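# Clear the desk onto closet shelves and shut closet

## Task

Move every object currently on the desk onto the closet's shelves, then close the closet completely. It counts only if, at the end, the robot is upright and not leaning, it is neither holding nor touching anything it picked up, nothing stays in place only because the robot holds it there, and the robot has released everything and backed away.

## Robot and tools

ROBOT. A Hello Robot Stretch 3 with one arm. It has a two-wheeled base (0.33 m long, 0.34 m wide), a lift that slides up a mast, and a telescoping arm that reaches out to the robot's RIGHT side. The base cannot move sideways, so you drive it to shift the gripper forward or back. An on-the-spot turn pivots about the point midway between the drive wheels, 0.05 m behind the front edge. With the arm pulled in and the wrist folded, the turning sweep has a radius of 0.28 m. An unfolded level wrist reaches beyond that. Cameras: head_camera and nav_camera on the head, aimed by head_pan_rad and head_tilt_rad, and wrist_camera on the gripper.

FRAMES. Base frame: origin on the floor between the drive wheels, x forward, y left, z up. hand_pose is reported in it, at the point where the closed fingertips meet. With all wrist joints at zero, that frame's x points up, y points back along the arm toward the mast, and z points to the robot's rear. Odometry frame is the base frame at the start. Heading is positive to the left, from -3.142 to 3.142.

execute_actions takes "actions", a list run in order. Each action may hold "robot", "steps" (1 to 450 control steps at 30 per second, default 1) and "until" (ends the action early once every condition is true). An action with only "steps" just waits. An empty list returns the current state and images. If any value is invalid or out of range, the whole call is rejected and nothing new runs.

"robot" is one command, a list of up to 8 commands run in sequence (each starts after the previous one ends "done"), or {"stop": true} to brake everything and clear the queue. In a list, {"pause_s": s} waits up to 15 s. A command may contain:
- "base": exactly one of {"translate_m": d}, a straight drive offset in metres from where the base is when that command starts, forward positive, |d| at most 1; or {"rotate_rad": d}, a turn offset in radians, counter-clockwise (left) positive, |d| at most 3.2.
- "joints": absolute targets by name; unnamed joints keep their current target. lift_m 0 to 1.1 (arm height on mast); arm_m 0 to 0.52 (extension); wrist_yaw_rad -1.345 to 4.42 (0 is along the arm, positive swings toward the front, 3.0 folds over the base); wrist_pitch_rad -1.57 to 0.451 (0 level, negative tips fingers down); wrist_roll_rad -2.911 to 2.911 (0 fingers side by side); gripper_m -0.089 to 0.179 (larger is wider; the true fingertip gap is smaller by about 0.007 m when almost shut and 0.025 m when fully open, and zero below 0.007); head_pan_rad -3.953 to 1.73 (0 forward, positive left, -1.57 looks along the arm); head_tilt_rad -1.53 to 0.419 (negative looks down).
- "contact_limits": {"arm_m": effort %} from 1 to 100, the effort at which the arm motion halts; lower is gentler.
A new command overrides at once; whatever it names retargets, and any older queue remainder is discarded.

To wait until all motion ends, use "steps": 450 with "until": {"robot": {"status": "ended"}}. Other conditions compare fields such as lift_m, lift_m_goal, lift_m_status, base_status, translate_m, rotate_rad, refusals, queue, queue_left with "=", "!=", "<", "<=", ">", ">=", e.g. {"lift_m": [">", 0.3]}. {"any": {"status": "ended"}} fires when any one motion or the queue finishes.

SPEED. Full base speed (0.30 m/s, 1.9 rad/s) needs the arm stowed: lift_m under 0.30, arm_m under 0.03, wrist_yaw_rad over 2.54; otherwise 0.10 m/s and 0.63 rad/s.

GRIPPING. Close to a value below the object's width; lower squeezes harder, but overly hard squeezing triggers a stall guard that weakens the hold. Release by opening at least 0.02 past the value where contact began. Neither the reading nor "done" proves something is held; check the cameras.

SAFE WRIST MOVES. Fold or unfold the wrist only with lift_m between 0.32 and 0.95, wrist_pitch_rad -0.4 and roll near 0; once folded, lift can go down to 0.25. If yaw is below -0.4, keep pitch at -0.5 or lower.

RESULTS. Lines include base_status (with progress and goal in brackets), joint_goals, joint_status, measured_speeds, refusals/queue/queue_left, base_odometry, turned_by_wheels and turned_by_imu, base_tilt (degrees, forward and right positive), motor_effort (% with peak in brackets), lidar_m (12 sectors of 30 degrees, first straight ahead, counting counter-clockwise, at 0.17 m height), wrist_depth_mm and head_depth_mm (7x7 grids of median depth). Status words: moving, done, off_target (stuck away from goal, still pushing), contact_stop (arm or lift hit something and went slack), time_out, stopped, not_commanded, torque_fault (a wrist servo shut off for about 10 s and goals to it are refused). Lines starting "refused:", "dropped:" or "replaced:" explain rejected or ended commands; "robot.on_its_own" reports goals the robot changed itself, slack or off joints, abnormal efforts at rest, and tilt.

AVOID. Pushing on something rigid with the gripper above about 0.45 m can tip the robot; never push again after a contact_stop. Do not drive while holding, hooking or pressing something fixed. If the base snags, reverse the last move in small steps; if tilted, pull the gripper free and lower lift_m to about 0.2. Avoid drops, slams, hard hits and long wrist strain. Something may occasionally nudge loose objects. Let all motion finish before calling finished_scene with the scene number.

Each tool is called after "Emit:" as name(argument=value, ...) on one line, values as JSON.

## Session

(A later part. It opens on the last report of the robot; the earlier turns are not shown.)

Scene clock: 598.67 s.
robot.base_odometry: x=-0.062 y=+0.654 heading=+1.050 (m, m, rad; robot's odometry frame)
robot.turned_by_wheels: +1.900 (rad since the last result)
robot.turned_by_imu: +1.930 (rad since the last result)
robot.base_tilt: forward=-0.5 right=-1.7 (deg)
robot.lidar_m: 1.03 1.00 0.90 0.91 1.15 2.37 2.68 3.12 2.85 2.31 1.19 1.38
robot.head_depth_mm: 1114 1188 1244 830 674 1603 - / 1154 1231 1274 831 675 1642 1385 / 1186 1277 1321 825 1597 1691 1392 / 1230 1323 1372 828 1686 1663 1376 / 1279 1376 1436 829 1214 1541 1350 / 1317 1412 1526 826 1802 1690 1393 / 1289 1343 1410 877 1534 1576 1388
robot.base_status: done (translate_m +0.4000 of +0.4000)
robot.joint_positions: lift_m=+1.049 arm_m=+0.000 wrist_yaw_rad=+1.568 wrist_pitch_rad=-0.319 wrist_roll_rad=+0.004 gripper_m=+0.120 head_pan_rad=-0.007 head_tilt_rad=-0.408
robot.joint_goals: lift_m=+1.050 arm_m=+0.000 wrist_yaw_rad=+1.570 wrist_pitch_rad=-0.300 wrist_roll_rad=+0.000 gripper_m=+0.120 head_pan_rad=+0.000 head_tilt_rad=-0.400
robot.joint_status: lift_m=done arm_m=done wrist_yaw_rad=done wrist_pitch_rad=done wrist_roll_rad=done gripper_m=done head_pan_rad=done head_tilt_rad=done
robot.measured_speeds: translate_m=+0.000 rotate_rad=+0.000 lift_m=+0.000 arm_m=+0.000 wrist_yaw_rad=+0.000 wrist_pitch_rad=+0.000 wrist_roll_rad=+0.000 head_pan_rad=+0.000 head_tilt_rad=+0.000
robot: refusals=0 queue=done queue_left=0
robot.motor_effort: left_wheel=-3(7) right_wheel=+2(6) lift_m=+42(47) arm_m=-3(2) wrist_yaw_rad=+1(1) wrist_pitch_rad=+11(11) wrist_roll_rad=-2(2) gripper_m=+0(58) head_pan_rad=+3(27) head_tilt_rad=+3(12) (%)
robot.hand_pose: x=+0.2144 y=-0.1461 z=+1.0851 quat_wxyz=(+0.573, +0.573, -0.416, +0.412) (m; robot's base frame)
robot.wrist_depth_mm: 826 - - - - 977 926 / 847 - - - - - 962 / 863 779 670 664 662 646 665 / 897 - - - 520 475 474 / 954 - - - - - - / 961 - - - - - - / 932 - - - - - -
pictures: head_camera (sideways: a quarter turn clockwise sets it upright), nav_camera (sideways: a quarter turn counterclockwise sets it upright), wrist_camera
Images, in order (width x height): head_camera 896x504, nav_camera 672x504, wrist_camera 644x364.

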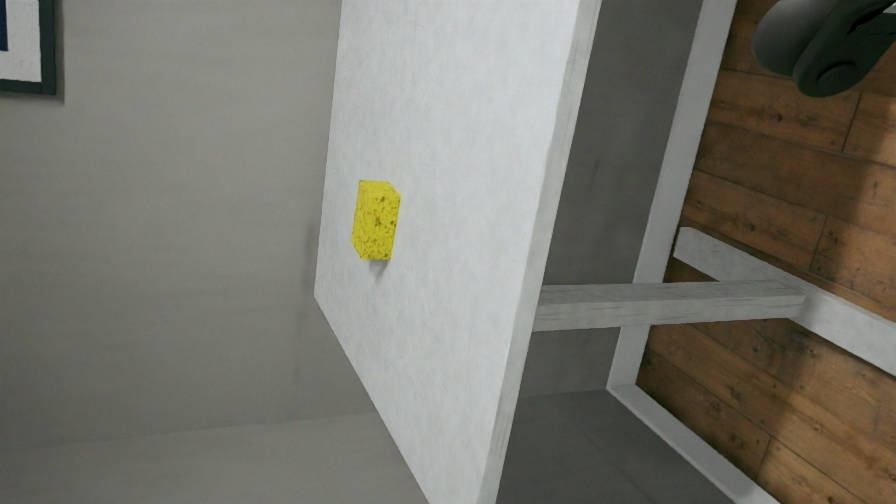

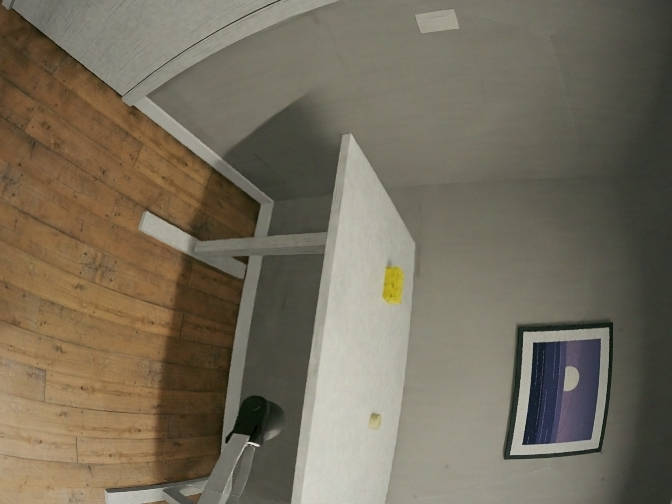

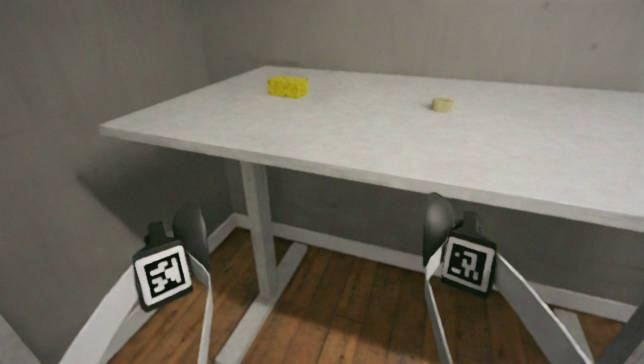

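Emit:
execute_actions(actions=[{"robot":[{"base":{"rotate_rad":1.245},"joints":{"head_pan_rad":-1.57,"head_tilt_rad":-0.5}},{"base":{"translate_m":-0.14}},{"joints":{"wrist_yaw_rad":0,"gripper_m":0.15}},{"joints":{"arm_m":0.15,"lift_m":0.97}}],"steps":450,"until":{"robot":{"status":"ended"}}}])

Scene clock: 615.00 s.
robot.base_odometry: x=+0.030 y=+0.549 heading=+2.295 (m, m, rad; robot's odometry frame)
robot.turned_by_wheels: +1.245 (rad since the last result)
robot.turned_by_imu: +1.248 (rad since the last result)
robot.base_tilt: forward=-0.6 right=-1.7 (deg)
robot.lidar_m: 1.04 1.10 1.59 2.66 2.83 2.78 2.71 1.84 1.10 1.37 1.09 1.06
robot.head_depth_mm: 1127 1231 1102 - - 1562 1311 / 1141 1234 1146 - - 1566 1313 / 1144 1245 1099 - - 1558 1304 / 1141 1252 1027 661 1735 1565 1315 / 1149 1252 1028 727 1694 1562 1316 / 1158 1257 1025 694 1722 1572 1310 / 1163 1259 1024 693 1724 1563 1305
robot.base_status: done (translate_m -0.1400 of -0.1400)
robot.joint_positions: lift_m=+0.971 arm_m=+0.150 wrist_yaw_rad=+0.002 wrist_pitch_rad=-0.319 wrist_roll_rad=+0.004 gripper_m=+0.150 head_pan_rad=-1.563 head_tilt_rad=-0.494
robot.joint_goals: lift_m=+0.970 arm_m=+0.150 wrist_yaw_rad=+0.000 wrist_pitch_rad=-0.300 wrist_roll_rad=+0.000 gripper_m=+0.150 head_pan_rad=-1.570 head_tilt_rad=-0.500
robot.joint_status: lift_m=done arm_m=done wrist_yaw_rad=done wrist_pitch_rad=done wrist_roll_rad=done gripper_m=done head_pan_rad=done head_tilt_rad=done
robot.measured_speeds: translate_m=+0.000 rotate_rad=+0.000 lift_m=+0.000 arm_m=+0.000 wrist_yaw_rad=+0.000 wrist_pitch_rad=+0.000 wrist_roll_rad=+0.000 head_pan_rad=+0.000 head_tilt_rad=+0.000
robot: refusals=0 queue=done queue_left=0
robot.motor_effort: left_wheel=-2(7) right_wheel=+2(6) lift_m=+16(40) arm_m=+4(4) wrist_yaw_rad=-2(4) wrist_pitch_rad=+11(11) wrist_roll_rad=-2(2) gripper_m=+1(100) head_pan_rad=-2(27) head_tilt_rad=-2(11) (%)
robot.hand_pose: x=-0.0212 y=-0.5304 z=+1.0061 quat_wxyz=(+0.697, +0.113, -0.699, -0.112) (m; robot's base frame)
robot.wrist_depth_mm: 868 848 866 860 837 826 814 / 704 759 740 726 728 740 730 / 450 452 453 453 443 448 441 / 324 330 328 325 326 321 320 / 253 263 253 253 252 262 252 / - - - - - - 697 / - - - - - - -
pictures: head_camera (sideways: a quarter turn clockwise sets it upright), nav_camera (sideways: a quarter turn counterclockwise sets it upright), wrist_camera
Images, in order (width x height): head_camera 896x504, nav_camera 672x504, wrist_camera 644x364.

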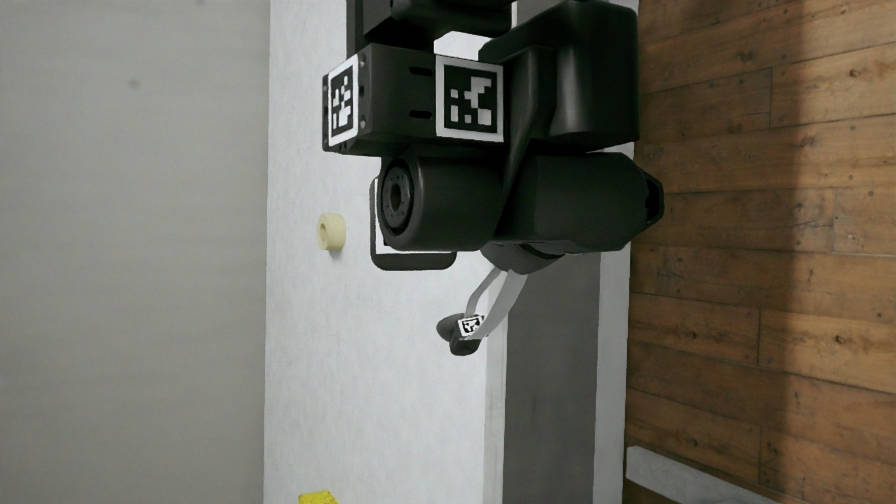

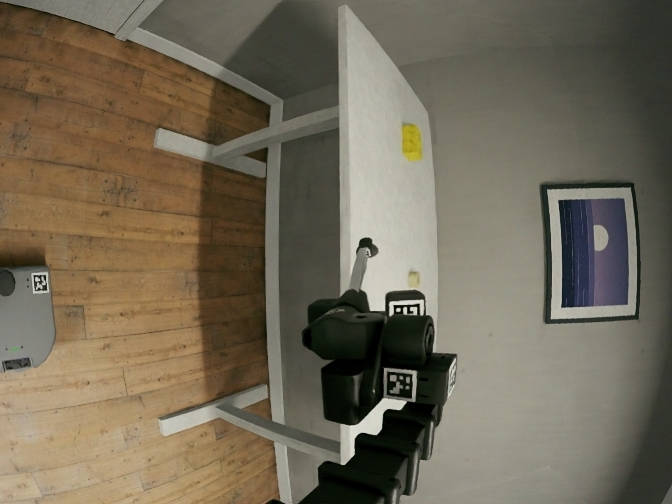

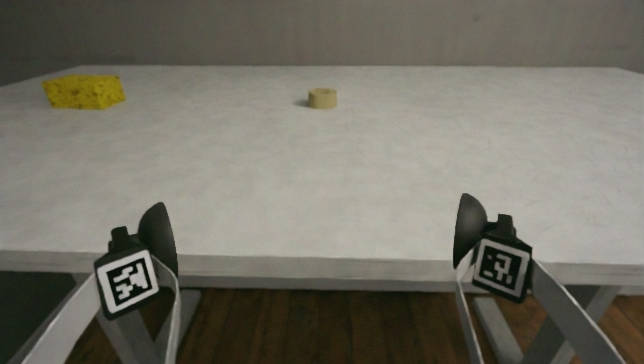

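Emit:
execute_actions(actions=[{"robot":[{"joints":{"arm_m":0.22,"gripper_m":0.12}},{"joints":{"arm_m":0.36,"lift_m":0.935}}],"steps":450,"until":{"robot":{"status":"ended"}}}])

Scene clock: 622.50 s.
robot.base_odometry: x=+0.030 y=+0.549 heading=+2.295 (m, m, rad; robot's odometry frame)
robot.turned_by_wheels: +0.000 (rad since the last result)
robot.turned_by_imu: +0.001 (rad since the last result)
robot.base_tilt: forward=-0.6 right=-1.7 (deg)
robot.lidar_m: 1.04 1.10 1.60 2.66 2.83 2.77 2.71 1.84 1.11 1.37 1.08 1.06
robot.head_depth_mm: 1134 1236 1100 - 1686 1550 1310 / 1148 1234 1191 660 1678 1552 1301 / 1143 1232 - 636 1674 1571 1310 / 1148 1246 1092 638 1693 1575 1311 / 1160 1245 1028 693 1699 1567 1311 / 1154 1264 1024 690 1711 1578 1307 / 1159 1266 1028 694 1713 1551 1305
robot.base_status: done (translate_m -0.1400 of -0.1400)
robot.joint_positions: lift_m=+0.936 arm_m=+0.360 wrist_yaw_rad=+0.001 wrist_pitch_rad=-0.319 wrist_roll_rad=+0.004 gripper_m=+0.120 head_pan_rad=-1.563 head_tilt_rad=-0.494
robot.joint_goals: lift_m=+0.935 arm_m=+0.360 wrist_yaw_rad=+0.000 wrist_pitch_rad=-0.300 wrist_roll_rad=+0.000 gripper_m=+0.120 head_pan_rad=-1.570 head_tilt_rad=-0.500
robot.joint_status: lift_m=done arm_m=done wrist_yaw_rad=done wrist_pitch_rad=done wrist_roll_rad=done gripper_m=done head_pan_rad=done head_tilt_rad=done
robot.measured_speeds: translate_m=+0.000 rotate_rad=+0.000 lift_m=+0.000 arm_m=+0.000 wrist_yaw_rad=+0.000 wrist_pitch_rad=+0.000 wrist_roll_rad=+0.000 head_pan_rad=+0.000 head_tilt_rad=+0.000
robot: refusals=0 queue=done queue_left=0
robot.motor_effort: left_wheel=-3(3) right_wheel=+2(2) lift_m=+16(16) arm_m=+4(4) wrist_yaw_rad=-2(2) wrist_pitch_rad=+11(11) wrist_roll_rad=-2(2) gripper_m=+0(97) head_pan_rad=-2(2) head_tilt_rad=-2(2) (%)
robot.hand_pose: x=-0.0212 y=-0.7404 z=+0.9711 quat_wxyz=(+0.697, +0.113, -0.699, -0.112) (m; robot's base frame)
robot.wrist_depth_mm: 683 667 668 678 645 661 657 / 599 592 574 583 574 568 589 / 358 356 352 331 351 351 351 / 256 255 256 255 255 252 252 / 200 204 199 197 198 197 197 / 163 163 163 163 161 162 162 / 143 138 138 137 138 138 137
pictures: head_camera (sideways: a quarter turn clockwise sets it upright), nav_camera (sideways: a quarter turn counterclockwise sets it upright), wrist_camera
Images, in order (width x height): head_camera 896x504, nav_camera 672x504, wrist_camera 644x364.

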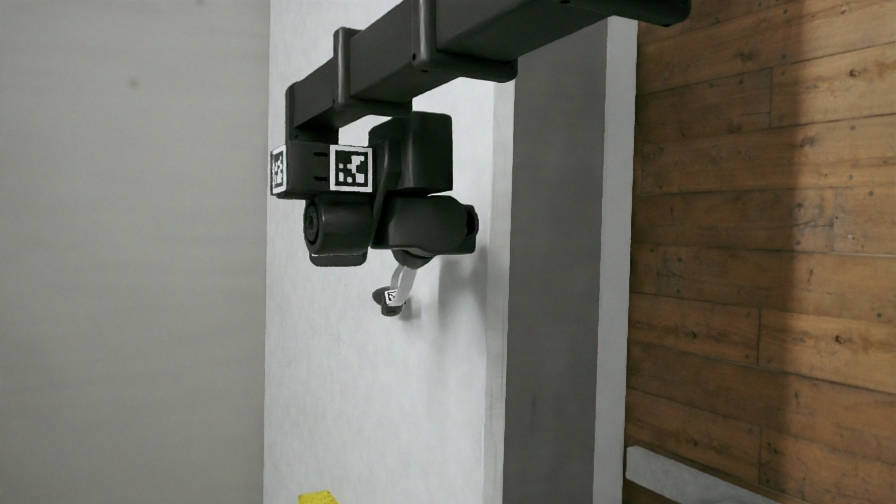

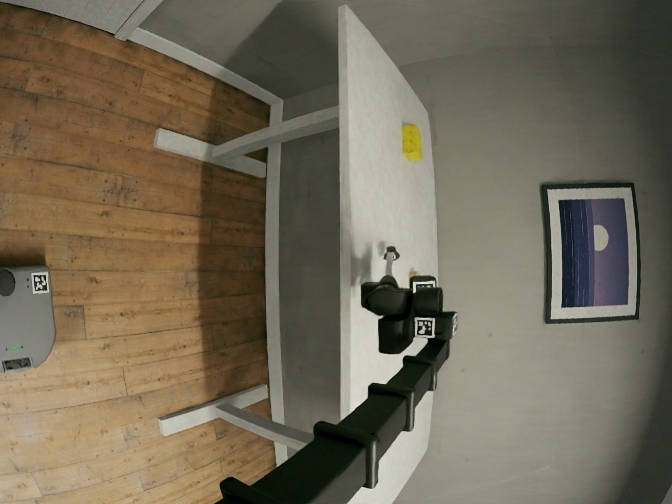

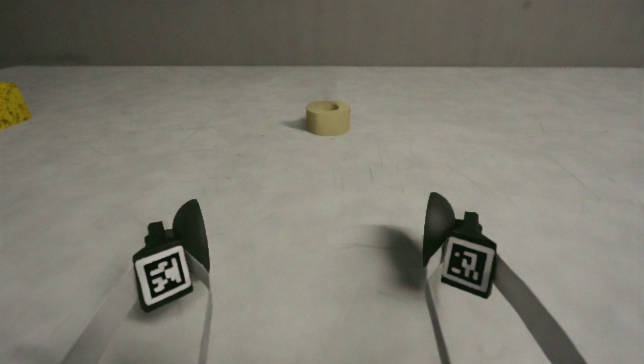

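Emit:
execute_actions(actions=[{"robot":[{"joints":{"arm_m":0.1,"lift_m":1.03}},{"base":{"rotate_rad":-0.6}},{"base":{"translate_m":0.22}},{"base":{"rotate_rad":0.6}},{"base":{"translate_m":-0.182}},{"joints":{"arm_m":0.25}},{"joints":{"lift_m":0.935}}],"steps":450,"until":{"robot":{"status":"ended"}}},{"steps":150,"until":{"robot":{"status":"ended"}}}])

Scene clock: 649.20 s.
robot.base_odometry: x=+0.124 y=+0.631 heading=+2.295 (m, m, rad; robot's odometry frame)
robot.turned_by_wheels: +0.000 (rad since the last result)
robot.turned_by_imu: +0.003 (rad since the last result)
robot.base_tilt: forward=-0.6 right=-1.7 (deg)
robot.lidar_m: 1.03 1.09 1.58 2.79 2.96 2.78 2.72 1.68 1.01 1.25 0.98 1.08
robot.head_depth_mm: 1028 1117 1069 - 554 1568 1324 / 1037 1118 1098 - 543 1561 1301 / 1040 1128 1105 - 543 1562 1304 / 1044 1135 1026 692 563 1558 1304 / 1046 1138 1031 692 563 1566 1302 / 1050 1147 1023 693 563 1563 1297 / 1053 1145 1029 695 585 1562 1311
robot.base_status: done (translate_m -0.1820 of -0.1820)
robot.joint_positions: lift_m=+0.936 arm_m=+0.250 wrist_yaw_rad=+0.001 wrist_pitch_rad=-0.319 wrist_roll_rad=+0.004 gripper_m=+0.120 head_pan_rad=-1.563 head_tilt_rad=-0.494
robot.joint_goals: lift_m=+0.935 arm_m=+0.250 wrist_yaw_rad=+0.000 wrist_pitch_rad=-0.300 wrist_roll_rad=+0.000 gripper_m=+0.120 head_pan_rad=-1.570 head_tilt_rad=-0.500
robot.joint_status: lift_m=done arm_m=done wrist_yaw_rad=done wrist_pitch_rad=done wrist_roll_rad=done gripper_m=done head_pan_rad=done head_tilt_rad=done
robot.measured_speeds: translate_m=+0.000 rotate_rad=+0.000 lift_m=+0.000 arm_m=+0.000 wrist_yaw_rad=+0.000 wrist_pitch_rad=+0.000 wrist_roll_rad=+0.000 head_pan_rad=+0.000 head_tilt_rad=+0.000
robot: refusals=0 queue=done queue_left=0
robot.motor_effort: left_wheel=-2(8) right_wheel=+2(6) lift_m=+16(44) arm_m=+3(2) wrist_yaw_rad=-2(2) wrist_pitch_rad=+11(11) wrist_roll_rad=-2(2) gripper_m=+0(0) head_pan_rad=-2(2) head_tilt_rad=-2(4) (%)
robot.hand_pose: x=-0.0212 y=-0.6304 z=+0.9711 quat_wxyz=(+0.697, +0.113, -0.699, -0.112) (m; robot's base frame)
robot.wrist_depth_mm: 653 667 666 651 669 651 641 / 594 599 587 577 574 577 583 / 357 357 352 332 350 349 351 / 254 257 256 257 254 254 253 / 199 204 200 198 199 199 198 / 163 163 163 163 163 162 162 / 143 138 139 138 138 138 138
pictures: head_camera (sideways: a quarter turn clockwise sets it upright), nav_camera (sideways: a quarter turn counterclockwise sets it upright), wrist_camera
Images, in order (width x height): head_camera 896x504, nav_camera 672x504, wrist_camera 644x364.

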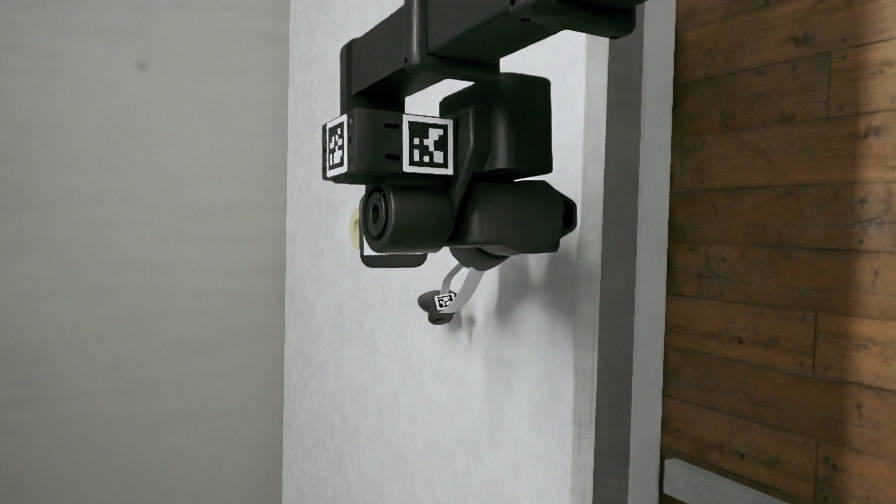

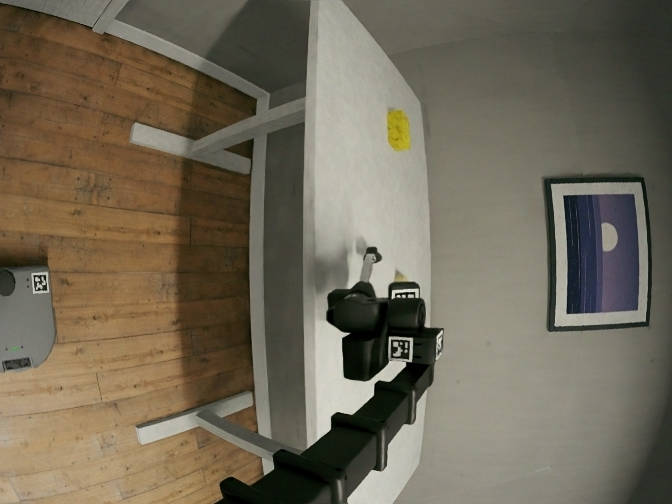

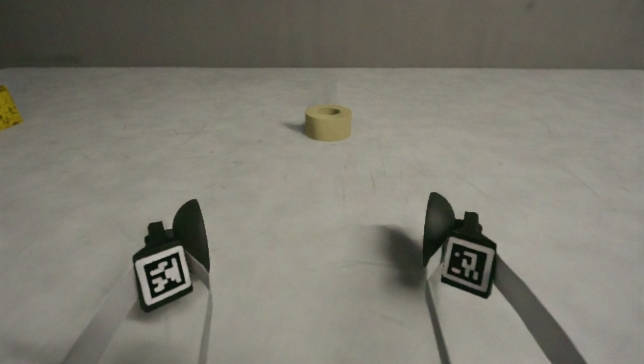

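Extend 0.13 and lower slightly.

Emit:
execute_actions(actions=[{"robot":{"joints":{"arm_m":0.39,"lift_m":0.925}},"steps":450,"until":{"robot":{"status":"ended"}}}])

Scene clock: 652.77 s.
robot.base_odometry: x=+0.124 y=+0.631 heading=+2.295 (m, m, rad; robot's odometry frame)
robot.turned_by_wheels: +0.000 (rad since the last result)
robot.turned_by_imu: +0.000 (rad since the last result)
robot.base_tilt: forward=-0.6 right=-1.8 (deg)
robot.lidar_m: 1.03 1.09 1.59 2.79 2.96 2.77 2.72 1.68 1.01 1.25 0.98 1.08
robot.head_depth_mm: 1030 1120 1096 - 1561 1567 1312 / 1031 1125 1189 663 565 1565 1309 / 1042 1134 1182 634 563 1573 1304 / 1039 1134 1101 635 562 1563 1308 / 1043 1136 1026 692 561 1561 1310 / 1049 1143 1029 693 563 1564 1303 / 1054 1150 1032 694 585 1557 1314
robot.base_status: done (translate_m -0.1820 of -0.1820)
robot.joint_positions: lift_m=+0.926 arm_m=+0.389 wrist_yaw_rad=+0.001 wrist_pitch_rad=-0.298 wrist_roll_rad=+0.004 gripper_m=+0.120 head_pan_rad=-1.563 head_tilt_rad=-0.494
robot.joint_goals: lift_m=+0.925 arm_m=+0.390 wrist_yaw_rad=+0.000 wrist_pitch_rad=-0.300 wrist_roll_rad=+0.000 gripper_m=+0.120 head_pan_rad=-1.570 head_tilt_rad=-0.500
robot.joint_status: lift_m=done arm_m=done wrist_yaw_rad=done wrist_pitch_rad=done wrist_roll_rad=done gripper_m=done head_pan_rad=done head_tilt_rad=done
robot.measured_speeds: translate_m=+0.000 rotate_rad=+0.000 lift_m=+0.000 arm_m=+0.000 wrist_yaw_rad=+0.000 wrist_pitch_rad=+0.000 wrist_roll_rad=+0.000 head_pan_rad=+0.000 head_tilt_rad=+0.000
robot: refusals=0 queue=done queue_left=0
robot.motor_effort: left_wheel=-2(2) right_wheel=+2(2) lift_m=+13(17) arm_m=+4(3) wrist_yaw_rad=-2(1) wrist_pitch_rad=-1(11) wrist_roll_rad=-3(2) gripper_m=+0(0) head_pan_rad=-2(3) head_tilt_rad=-2(3) (%)
robot.hand_pose: x=-0.0212 y=-0.7723 z=+0.9662 quat_wxyz=(+0.698, +0.105, -0.700, -0.105) (m; robot's base frame)
robot.wrist_depth_mm: 545 540 536 539 527 525 524 / 566 569 552 559 553 554 552 / 359 356 359 356 349 350 351 / 253 253 249 219 249 248 248 / 194 198 194 193 192 193 192 / 157 158 157 157 157 153 156 / 137 133 132 132 132 132 131
pictures: head_camera (sideways: a quarter turn clockwise sets it upright), nav_camera (sideways: a quarter turn counterclockwise sets it upright), wrist_camera
Images, in order (width x height): head_camera 896x504, nav_camera 672x504, wrist_camera 644x364.

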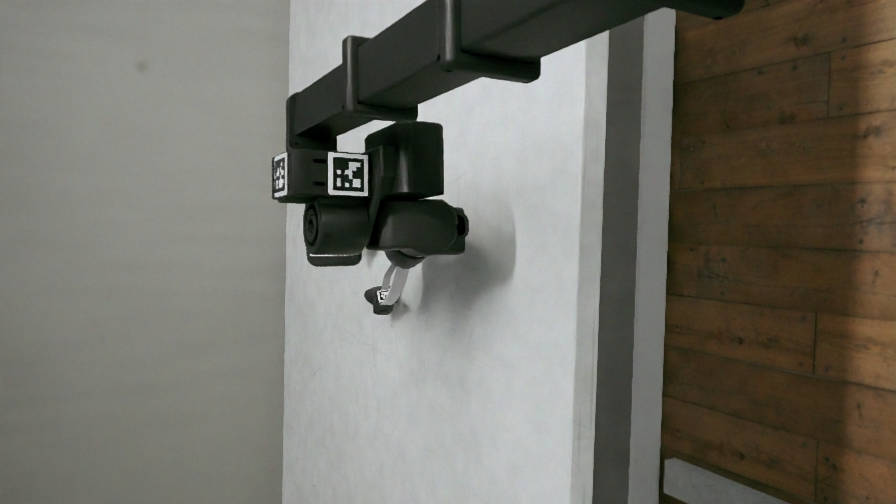

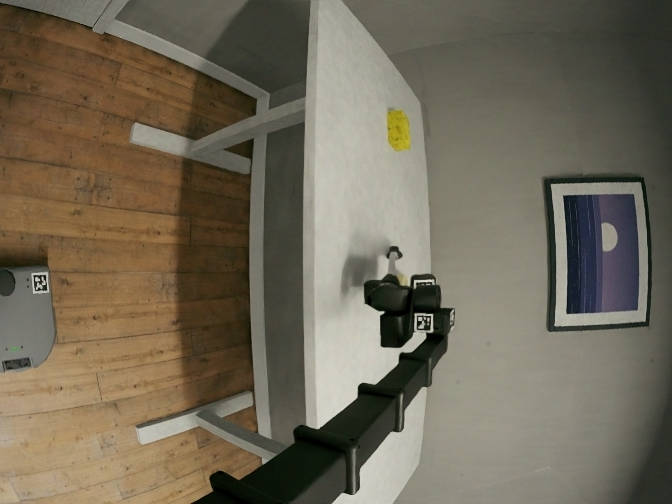

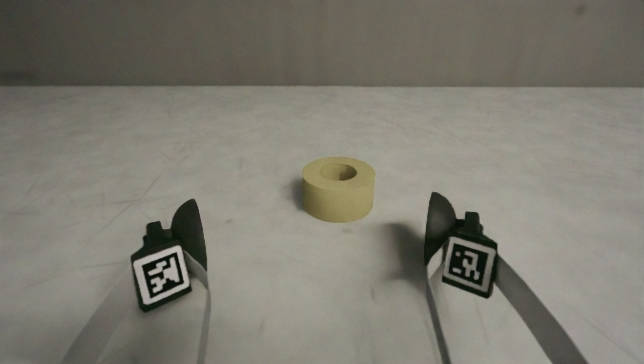

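Emit:
execute_actions(actions=[{"robot":[{"joints":{"lift_m":0.933},"base":{"translate_m":-0.012}},{"joints":{"arm_m":0.435}}],"steps":450,"until":{"robot":{"status":"ended"}}}])

Scene clock: 658.40 s.
robot.base_odometry: x=+0.132 y=+0.622 heading=+2.295 (m, m, rad; robot's odometry frame)
robot.turned_by_wheels: +0.000 (rad since the last result)
robot.turned_by_imu: +0.001 (rad since the last result)
robot.base_tilt: forward=-0.6 right=-1.7 (deg)
robot.lidar_m: 1.04 1.11 1.60 2.79 2.96 2.76 2.70 1.68 1.00 1.24 0.99 1.09
robot.head_depth_mm: 1023 1114 1103 - 574 1548 1309 / 1030 1118 - 661 563 1572 1296 / 1038 1125 - 662 563 1569 1302 / 1039 1129 1103 663 562 1562 1307 / 1048 1137 1029 692 562 1561 1304 / 1056 1141 1026 694 563 1569 1296 / 1055 1140 1024 695 584 1555 1307
robot.base_status: done (translate_m -0.0120 of -0.0120)
robot.joint_positions: lift_m=+0.932 arm_m=+0.435 wrist_yaw_rad=+0.002 wrist_pitch_rad=-0.314 wrist_roll_rad=+0.004 gripper_m=+0.120 head_pan_rad=-1.563 head_tilt_rad=-0.494
robot.joint_goals: lift_m=+0.933 arm_m=+0.435 wrist_yaw_rad=+0.000 wrist_pitch_rad=-0.300 wrist_roll_rad=+0.000 gripper_m=+0.120 head_pan_rad=-1.570 head_tilt_rad=-0.500
robot.joint_status: lift_m=done arm_m=done wrist_yaw_rad=done wrist_pitch_rad=done wrist_roll_rad=done gripper_m=done head_pan_rad=done head_tilt_rad=done
robot.measured_speeds: translate_m=+0.000 rotate_rad=+0.000 lift_m=+0.000 arm_m=+0.000 wrist_yaw_rad=+0.000 wrist_pitch_rad=+0.000 wrist_roll_rad=+0.000 head_pan_rad=+0.000 head_tilt_rad=+0.000
robot: refusals=0 queue=done queue_left=0
robot.motor_effort: left_wheel=-2(7) right_wheel=+2(3) lift_m=+43(46) arm_m=+4(4) wrist_yaw_rad=-2(3) wrist_pitch_rad=+8(8) wrist_roll_rad=-2(2) gripper_m=+0(1) head_pan_rad=-2(1) head_tilt_rad=-3(2) (%)
robot.hand_pose: x=-0.0210 y=-0.8158 z=+0.9692 quat_wxyz=(+0.697, +0.111, -0.699, -0.110) (m; robot's base frame)
robot.wrist_depth_mm: 502 489 496 489 495 485 484 / 534 523 531 521 527 515 514 / 352 351 349 349 349 348 347 / 252 249 252 252 248 248 250 / 196 201 195 164 195 194 194 / 160 160 161 159 160 159 159 / 140 135 135 134 135 134 134
pictures: head_camera (sideways: a quarter turn clockwise sets it upright), nav_camera (sideways: a quarter turn counterclockwise sets it upright), wrist_camera
Images, in order (width x height): head_camera 896x504, nav_camera 672x504, wrist_camera 644x364.

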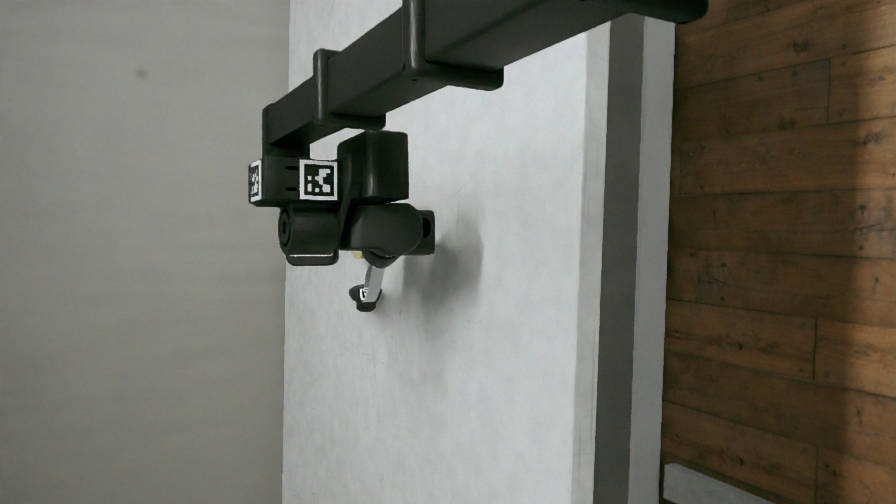

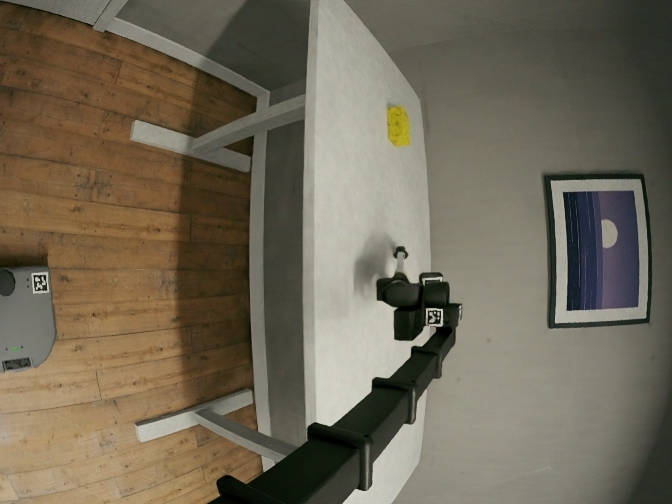

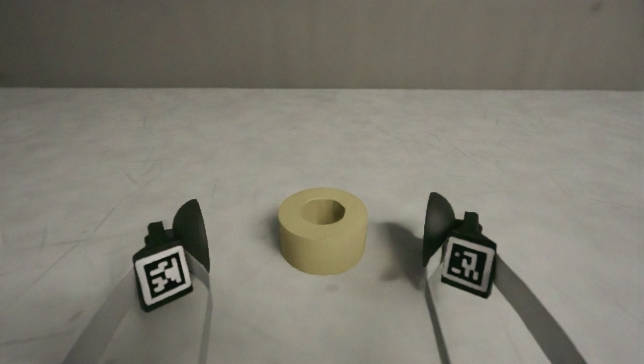

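Tape diameter ≈0.05.

Emit:
execute_actions(actions=[{"robot":[{"joints":{"gripper_m":0.025}},{"pause_s":1},{"joints":{"lift_m":1.0}}],"steps":450,"until":{"robot":{"status":"ended"}}}])

Scene clock: 663.40 s.
robot.base_odometry: x=+0.132 y=+0.622 heading=+2.295 (m, m, rad; robot's odometry frame)
robot.turned_by_wheels: +0.000 (rad since the last result)
robot.turned_by_imu: +0.001 (rad since the last result)
robot.base_tilt: forward=-0.5 right=-1.7 (deg)
robot.lidar_m: 1.05 1.10 1.60 2.79 2.96 2.77 2.70 1.68 1.00 1.25 0.99 1.09
robot.head_depth_mm: 1027 1106 - 694 563 1569 1303 / 1032 1095 960 694 563 1562 1312 / 1034 1098 902 694 563 1570 1313 / 1036 1115 961 692 563 1578 1296 / 1045 1138 1024 694 563 1563 1294 / 1049 1140 1030 691 564 1571 1305 / 1052 1146 1024 690 585 1562 1309
robot.base_status: done (translate_m -0.0120 of -0.0120)
robot.joint_positions: lift_m=+0.999 arm_m=+0.435 wrist_yaw_rad=+0.002 wrist_pitch_rad=-0.317 wrist_roll_rad=+0.004 gripper_m=+0.026 head_pan_rad=-1.563 head_tilt_rad=-0.494
robot.joint_goals: lift_m=+1.000 arm_m=+0.435 wrist_yaw_rad=+0.000 wrist_pitch_rad=-0.300 wrist_roll_rad=+0.000 gripper_m=+0.025 head_pan_rad=-1.570 head_tilt_rad=-0.500
robot.joint_status: lift_m=done arm_m=done wrist_yaw_rad=done wrist_pitch_rad=done wrist_roll_rad=done gripper_m=done head_pan_rad=done head_tilt_rad=done
robot.measured_speeds: translate_m=+0.000 rotate_rad=+0.000 lift_m=+0.000 arm_m=+0.000 wrist_yaw_rad=+0.000 wrist_pitch_rad=+0.000 wrist_roll_rad=+0.000 head_pan_rad=+0.000 head_tilt_rad=+0.000
robot: refusals=0 queue=done queue_left=0
robot.motor_effort: left_wheel=-2(2) right_wheel=+2(2) lift_m=+43(40) arm_m=+4(4) wrist_yaw_rad=-3(2) wrist_pitch_rad=+10(10) wrist_roll_rad=-2(2) gripper_m=-10(97) head_pan_rad=-1(2) head_tilt_rad=-3(2) (%)
robot.hand_pose: x=-0.0210 y=-0.8156 z=+1.0355 quat_wxyz=(+0.697, +0.112, -0.699, -0.111) (m; robot's base frame)
robot.wrist_depth_mm: 512 494 508 498 490 495 483 / 548 529 536 524 523 524 519 / 530 528 524 531 521 521 521 / 380 381 380 384 379 383 376 / 295 298 311 164 297 297 296 / 244 241 234 234 234 242 242 / 206 205 205 205 205 204 205
pictures: head_camera (sideways: a quarter turn clockwise sets it upright), nav_camera (sideways: a quarter turn counterclockwise sets it upright), wrist_camera
Images, in order (width x height): head_camera 896x504, nav_camera 672x504, wrist_camera 644x364.

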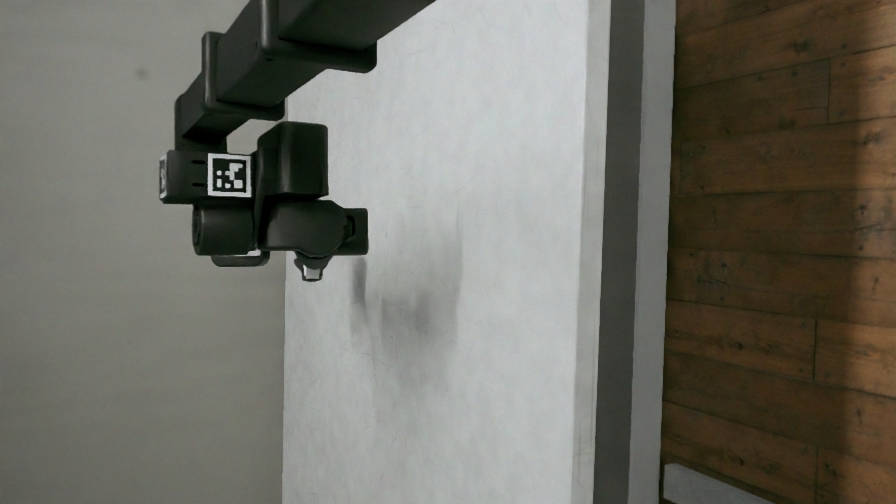

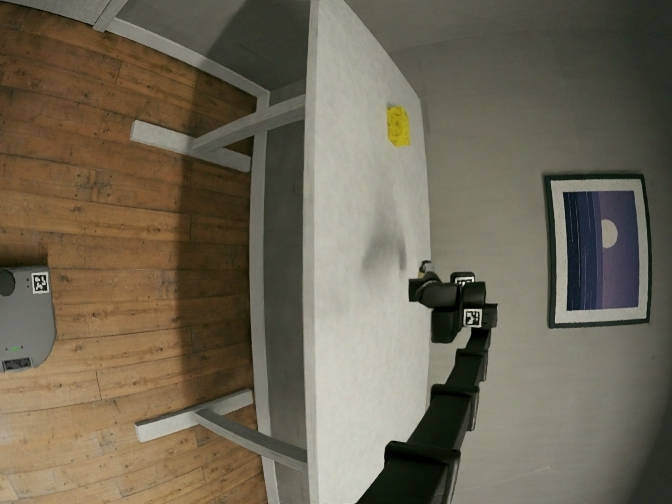

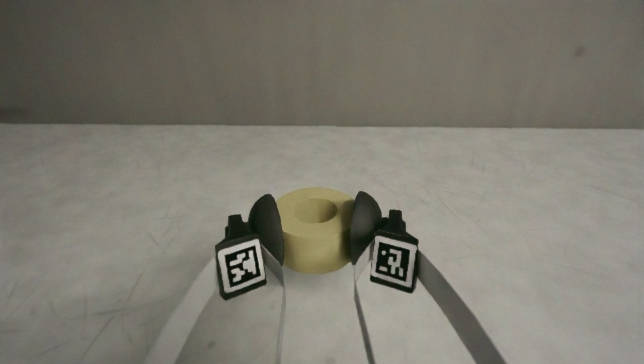

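Emit:
execute_actions(actions=[{"robot":[{"joints":{"lift_m":1.04,"arm_m":0.0}},{"joints":{"wrist_yaw_rad":1.57,"head_pan_rad":0,"head_tilt_rad":-0.3}},{"base":{"rotate_rad":1.78}},{"base":{"translate_m":1.0}},{"base":{"translate_m":1.0}}],"steps":450,"until":{"robot":{"status":"ended"}}},{"steps":450,"until":{"robot":{"status":"ended"}}},{"steps":450,"until":{"robot":{"status":"ended"}}}])

Scene clock: 705.40 s.
robot.base_odometry: x=-1.059 y=-0.985 heading=-2.209 (m, m, rad; robot's odometry frame)
robot.turned_by_wheels: +1.780 (rad since the last result)
robot.turned_by_imu: +1.806 (rad since the last result)
robot.base_tilt: forward=-0.6 right=-1.7 (deg)
robot.lidar_m: 0.93 1.03 2.16 2.16 2.54 2.72 2.95 1.84 1.61 1.61 1.83 0.88
robot.head_depth_mm: 1305 1379 1448 1405 1589 1705 1506 / 1331 1414 1470 1512 1617 1774 1506 / 1363 1442 1505 1528 1664 1751 1509 / 1397 1487 1552 1530 1669 1814 1510 / 791 834 879 942 1002 1084 1167 / 791 839 895 955 1028 1107 1195 / 815 860 922 985 1059 1143 1257
robot.base_status: done (translate_m +1.0000 of +1.0000)
robot.joint_positions: lift_m=+1.039 arm_m=+0.000 wrist_yaw_rad=+1.568 wrist_pitch_rad=-0.317 wrist_roll_rad=+0.004 gripper_m=+0.026 head_pan_rad=-0.007 head_tilt_rad=-0.310
robot.joint_goals: lift_m=+1.040 arm_m=+0.000 wrist_yaw_rad=+1.570 wrist_pitch_rad=-0.300 wrist_roll_rad=+0.000 gripper_m=+0.025 head_pan_rad=+0.000 head_tilt_rad=-0.300
robot.joint_status: lift_m=done arm_m=done wrist_yaw_rad=done wrist_pitch_rad=done wrist_roll_rad=done gripper_m=done head_pan_rad=done head_tilt_rad=done
robot.measured_speeds: translate_m=+0.000 rotate_rad=+0.000 lift_m=+0.000 arm_m=+0.000 wrist_yaw_rad=+0.000 wrist_pitch_rad=+0.000 wrist_roll_rad=+0.000 head_pan_rad=+0.000 head_tilt_rad=+0.000
robot: refusals=0 queue=done queue_left=0
robot.motor_effort: left_wheel=-3(8) right_wheel=+2(7) lift_m=+43(46) arm_m=-2(1) wrist_yaw_rad=+0(1) wrist_pitch_rad=+10(10) wrist_roll_rad=-2(2) gripper_m=-10(10) head_pan_rad=+2(28) head_tilt_rad=+4(16) (%)
robot.hand_pose: x=+0.2146 y=-0.1461 z=+1.0754 quat_wxyz=(+0.573, +0.573, -0.416, +0.413) (m; robot's base frame)
robot.wrist_depth_mm: 875 800 770 - - 591 - / 959 863 855 - - 628 - / - 948 905 - - 674 - / - - - - - 752 - / - - - 164 854 858 - / - - - - - - - / - - - - - - -
pictures: head_camera (sideways: a quarter turn clockwise sets it upright), nav_camera (sideways: a quarter turn counterclockwise sets it upright), wrist_camera
Images, in order (width x height): head_camera 896x504, nav_camera 672x504, wrist_camera 644x364.

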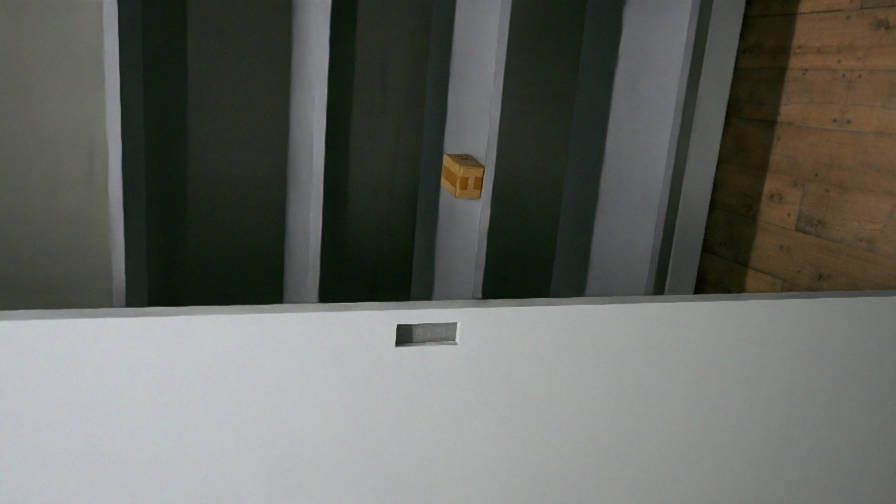

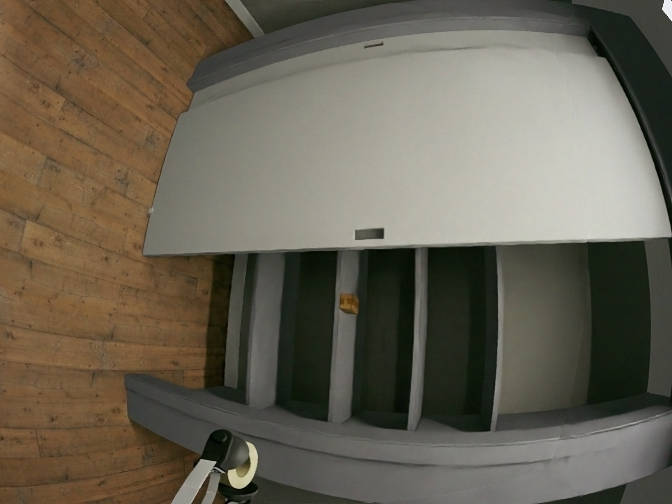

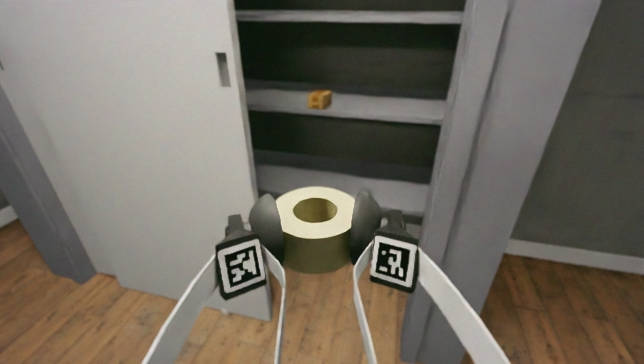

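Emit:
execute_actions(actions=[{"robot":[{"base":{"rotate_rad":-0.2},"joints":{"lift_m":0.9}},{"base":{"translate_m":0.44}},{"base":{"rotate_rad":1.55},"joints":{"head_pan_rad":-1.57,"head_tilt_rad":-0.5}},{"joints":{"wrist_yaw_rad":0,"lift_m":0.87}},{"joints":{"arm_m":0.15}}],"steps":450,"until":{"robot":{"status":"ended"}}},{"steps":150,"until":{"robot":{"status":"ended"}}}])

Scene clock: 724.67 s.
robot.base_odometry: x=-1.386 y=-1.280 heading=-0.859 (m, m, rad; robot's odometry frame)
robot.turned_by_wheels: +1.350 (rad since the last result)
robot.turned_by_imu: +1.359 (rad since the last result)
robot.base_tilt: forward=-0.5 right=-1.8 (deg)
robot.lidar_m: 2.12 2.25 3.25 3.17 2.19 1.68 1.65 0.56 0.49 1.16 0.52 0.67
robot.head_depth_mm: 953 881 1123 918 - - 1250 / 956 880 1136 912 - - 1292 / 960 878 1125 963 - - 1279 / 961 878 1125 960 - 1450 1308 / 969 880 1144 887 1268 1106 1310 / 976 882 1156 961 1268 1446 1308 / 980 1014 1154 960 1265 1440 1225
robot.base_status: done (rotate_rad +1.5499 of +1.5500)
robot.joint_positions: lift_m=+0.871 arm_m=+0.150 wrist_yaw_rad=+0.001 wrist_pitch_rad=-0.318 wrist_roll_rad=+0.004 gripper_m=+0.026 head_pan_rad=-1.563 head_tilt_rad=-0.494
robot.joint_goals: lift_m=+0.870 arm_m=+0.150 wrist_yaw_rad=+0.000 wrist_pitch_rad=-0.300 wrist_roll_rad=+0.000 gripper_m=+0.025 head_pan_rad=-1.570 head_tilt_rad=-0.500
robot.joint_status: lift_m=done arm_m=done wrist_yaw_rad=done wrist_pitch_rad=done wrist_roll_rad=done gripper_m=done head_pan_rad=done head_tilt_rad=done
robot.measured_speeds: translate_m=+0.000 rotate_rad=+0.000 lift_m=+0.000 arm_m=+0.000 wrist_yaw_rad=+0.000 wrist_pitch_rad=+0.000 wrist_roll_rad=+0.000 head_pan_rad=+0.000 head_tilt_rad=+0.000
robot: refusals=0 queue=done queue_left=0
robot.motor_effort: left_wheel=-3(7) right_wheel=+2(7) lift_m=+17(42) arm_m=+4(4) wrist_yaw_rad=-2(4) wrist_pitch_rad=+10(10) wrist_roll_rad=-2(2) gripper_m=-10(10) head_pan_rad=-3(26) head_tilt_rad=-3(15) (%)
robot.hand_pose: x=-0.0212 y=-0.5305 z=+0.9063 quat_wxyz=(+0.697, +0.112, -0.699, -0.112) (m; robot's base frame)
robot.wrist_depth_mm: 685 669 676 651 675 637 437 / 717 717 697 724 690 629 428 / 482 488 418 479 479 478 415 / 883 873 861 392 840 577 391 / 855 855 866 163 827 646 429 / 692 698 670 669 670 629 429 / 625 625 626 600 605 578 414
pictures: head_camera (sideways: a quarter turn clockwise sets it upright), nav_camera (sideways: a quarter turn counterclockwise sets it upright), wrist_camera
Images, in order (width x height): head_camera 896x504, nav_camera 672x504, wrist_camera 644x364.

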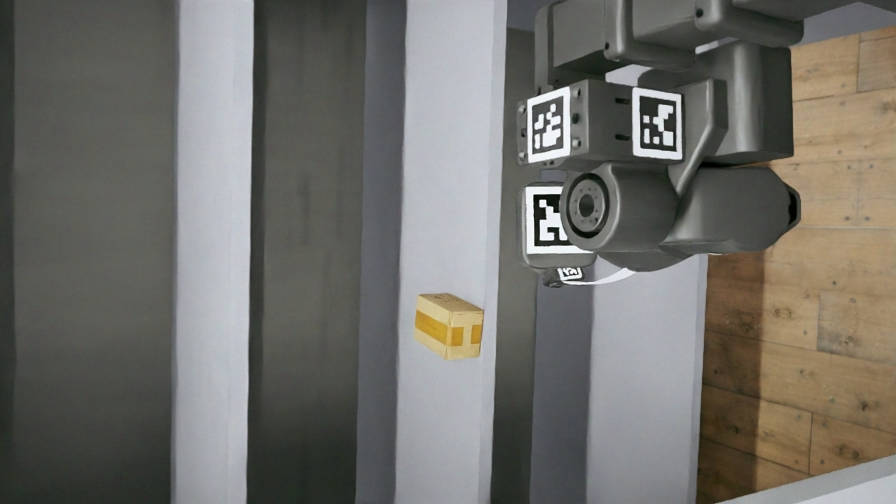

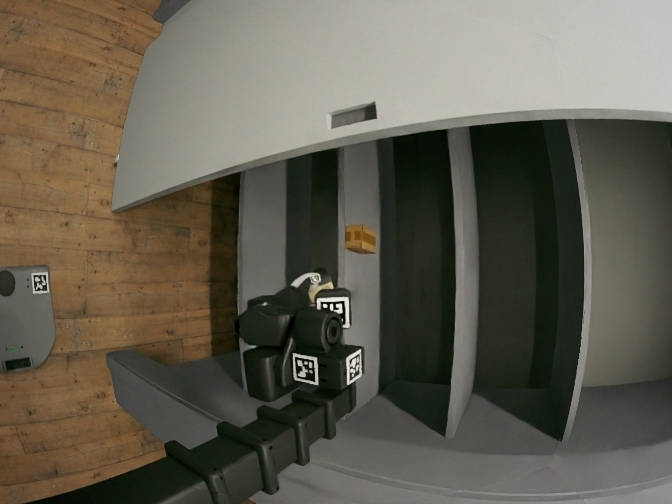

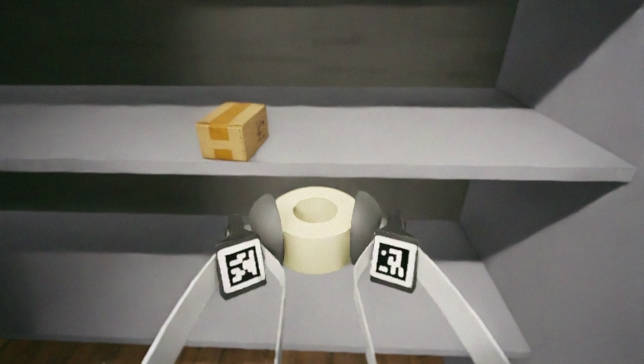

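Emit:
execute_actions(actions=[{"robot":[{"base":{"translate_m":-0.05}},{"joints":{"arm_m":0.42}}],"steps":450,"until":{"robot":{"status":"ended"}}}])

Scene clock: 735.30 s.
robot.base_odometry: x=-1.419 y=-1.242 heading=-0.859 (m, m, rad; robot's odometry frame)
robot.turned_by_wheels: +0.000 (rad since the last result)
robot.turned_by_imu: +0.001 (rad since the last result)
robot.base_tilt: forward=-0.6 right=-1.7 (deg)
robot.lidar_m: 2.17 2.31 3.34 3.18 2.13 1.63 1.60 0.56 0.46 1.16 0.54 0.67
robot.head_depth_mm: 948 878 1114 957 - - 1117 / 953 876 1120 - 1218 1107 1302 / 956 874 1122 - 1251 1114 1308 / 961 880 1133 961 1267 1106 1311 / 965 881 1143 959 1265 1105 1310 / 971 877 1144 959 1264 1449 1305 / 979 884 1158 960 1266 1453 1305
robot.base_status: done (translate_m -0.0500 of -0.0500)
robot.joint_positions: lift_m=+0.871 arm_m=+0.420 wrist_yaw_rad=+0.001 wrist_pitch_rad=-0.318 wrist_roll_rad=+0.004 gripper_m=+0.026 head_pan_rad=-1.563 head_tilt_rad=-0.494
robot.joint_goals: lift_m=+0.870 arm_m=+0.420 wrist_yaw_rad=+0.000 wrist_pitch_rad=-0.300 wrist_roll_rad=+0.000 gripper_m=+0.025 head_pan_rad=-1.570 head_tilt_rad=-0.500
robot.joint_status: lift_m=done arm_m=done wrist_yaw_rad=done wrist_pitch_rad=done wrist_roll_rad=done gripper_m=done head_pan_rad=done head_tilt_rad=done
robot.measured_speeds: translate_m=+0.000 rotate_rad=+0.000 lift_m=+0.000 arm_m=+0.000 wrist_yaw_rad=+0.000 wrist_pitch_rad=+0.000 wrist_roll_rad=+0.000 head_pan_rad=+0.000 head_tilt_rad=+0.000
robot: refusals=0 queue=done queue_left=0
robot.motor_effort: left_wheel=-3(8) right_wheel=+2(4) lift_m=+17(17) arm_m=+3(1) wrist_yaw_rad=-2(2) wrist_pitch_rad=+11(11) wrist_roll_rad=-2(2) gripper_m=-10(11) head_pan_rad=-2(1) head_tilt_rad=-3(2) (%)
robot.hand_pose: x=-0.0212 y=-0.8005 z=+0.9063 quat_wxyz=(+0.697, +0.112, -0.699, -0.112) (m; robot's base frame)
robot.wrist_depth_mm: 440 435 433 429 423 413 403 / 479 473 459 466 461 451 391 / 476 482 475 486 479 476 391 / 346 347 345 343 341 342 343 / 194 248 282 164 265 268 268 / 164 207 214 213 213 219 217 / 160 185 187 186 187 187 187
pictures: head_camera (sideways: a quarter turn clockwise sets it upright), nav_camera (sideways: a quarter turn counterclockwise sets it upright), wrist_camera
Images, in order (width x height): head_camera 896x504, nav_camera 672x504, wrist_camera 644x364.

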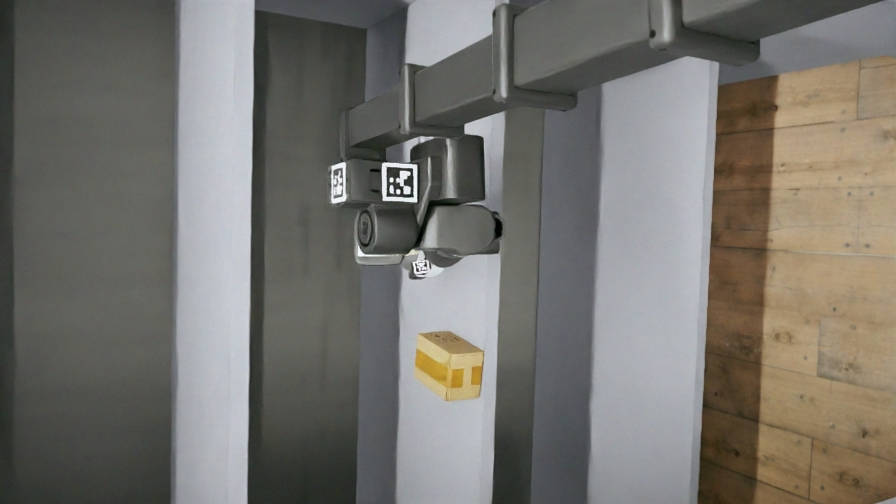

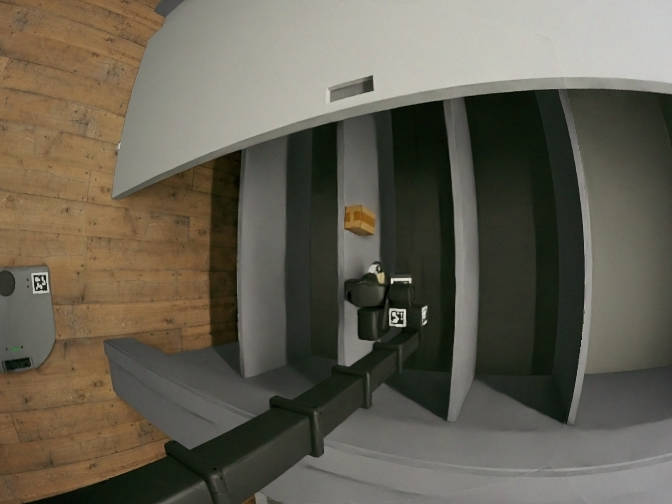

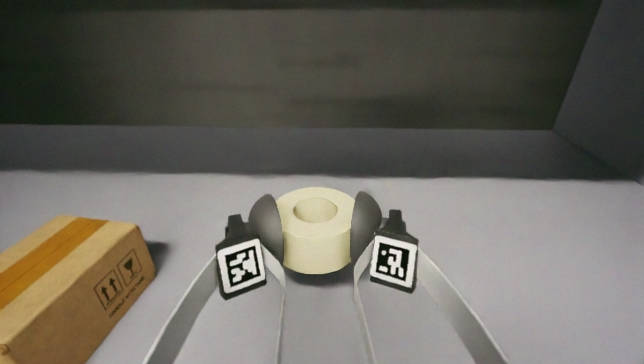

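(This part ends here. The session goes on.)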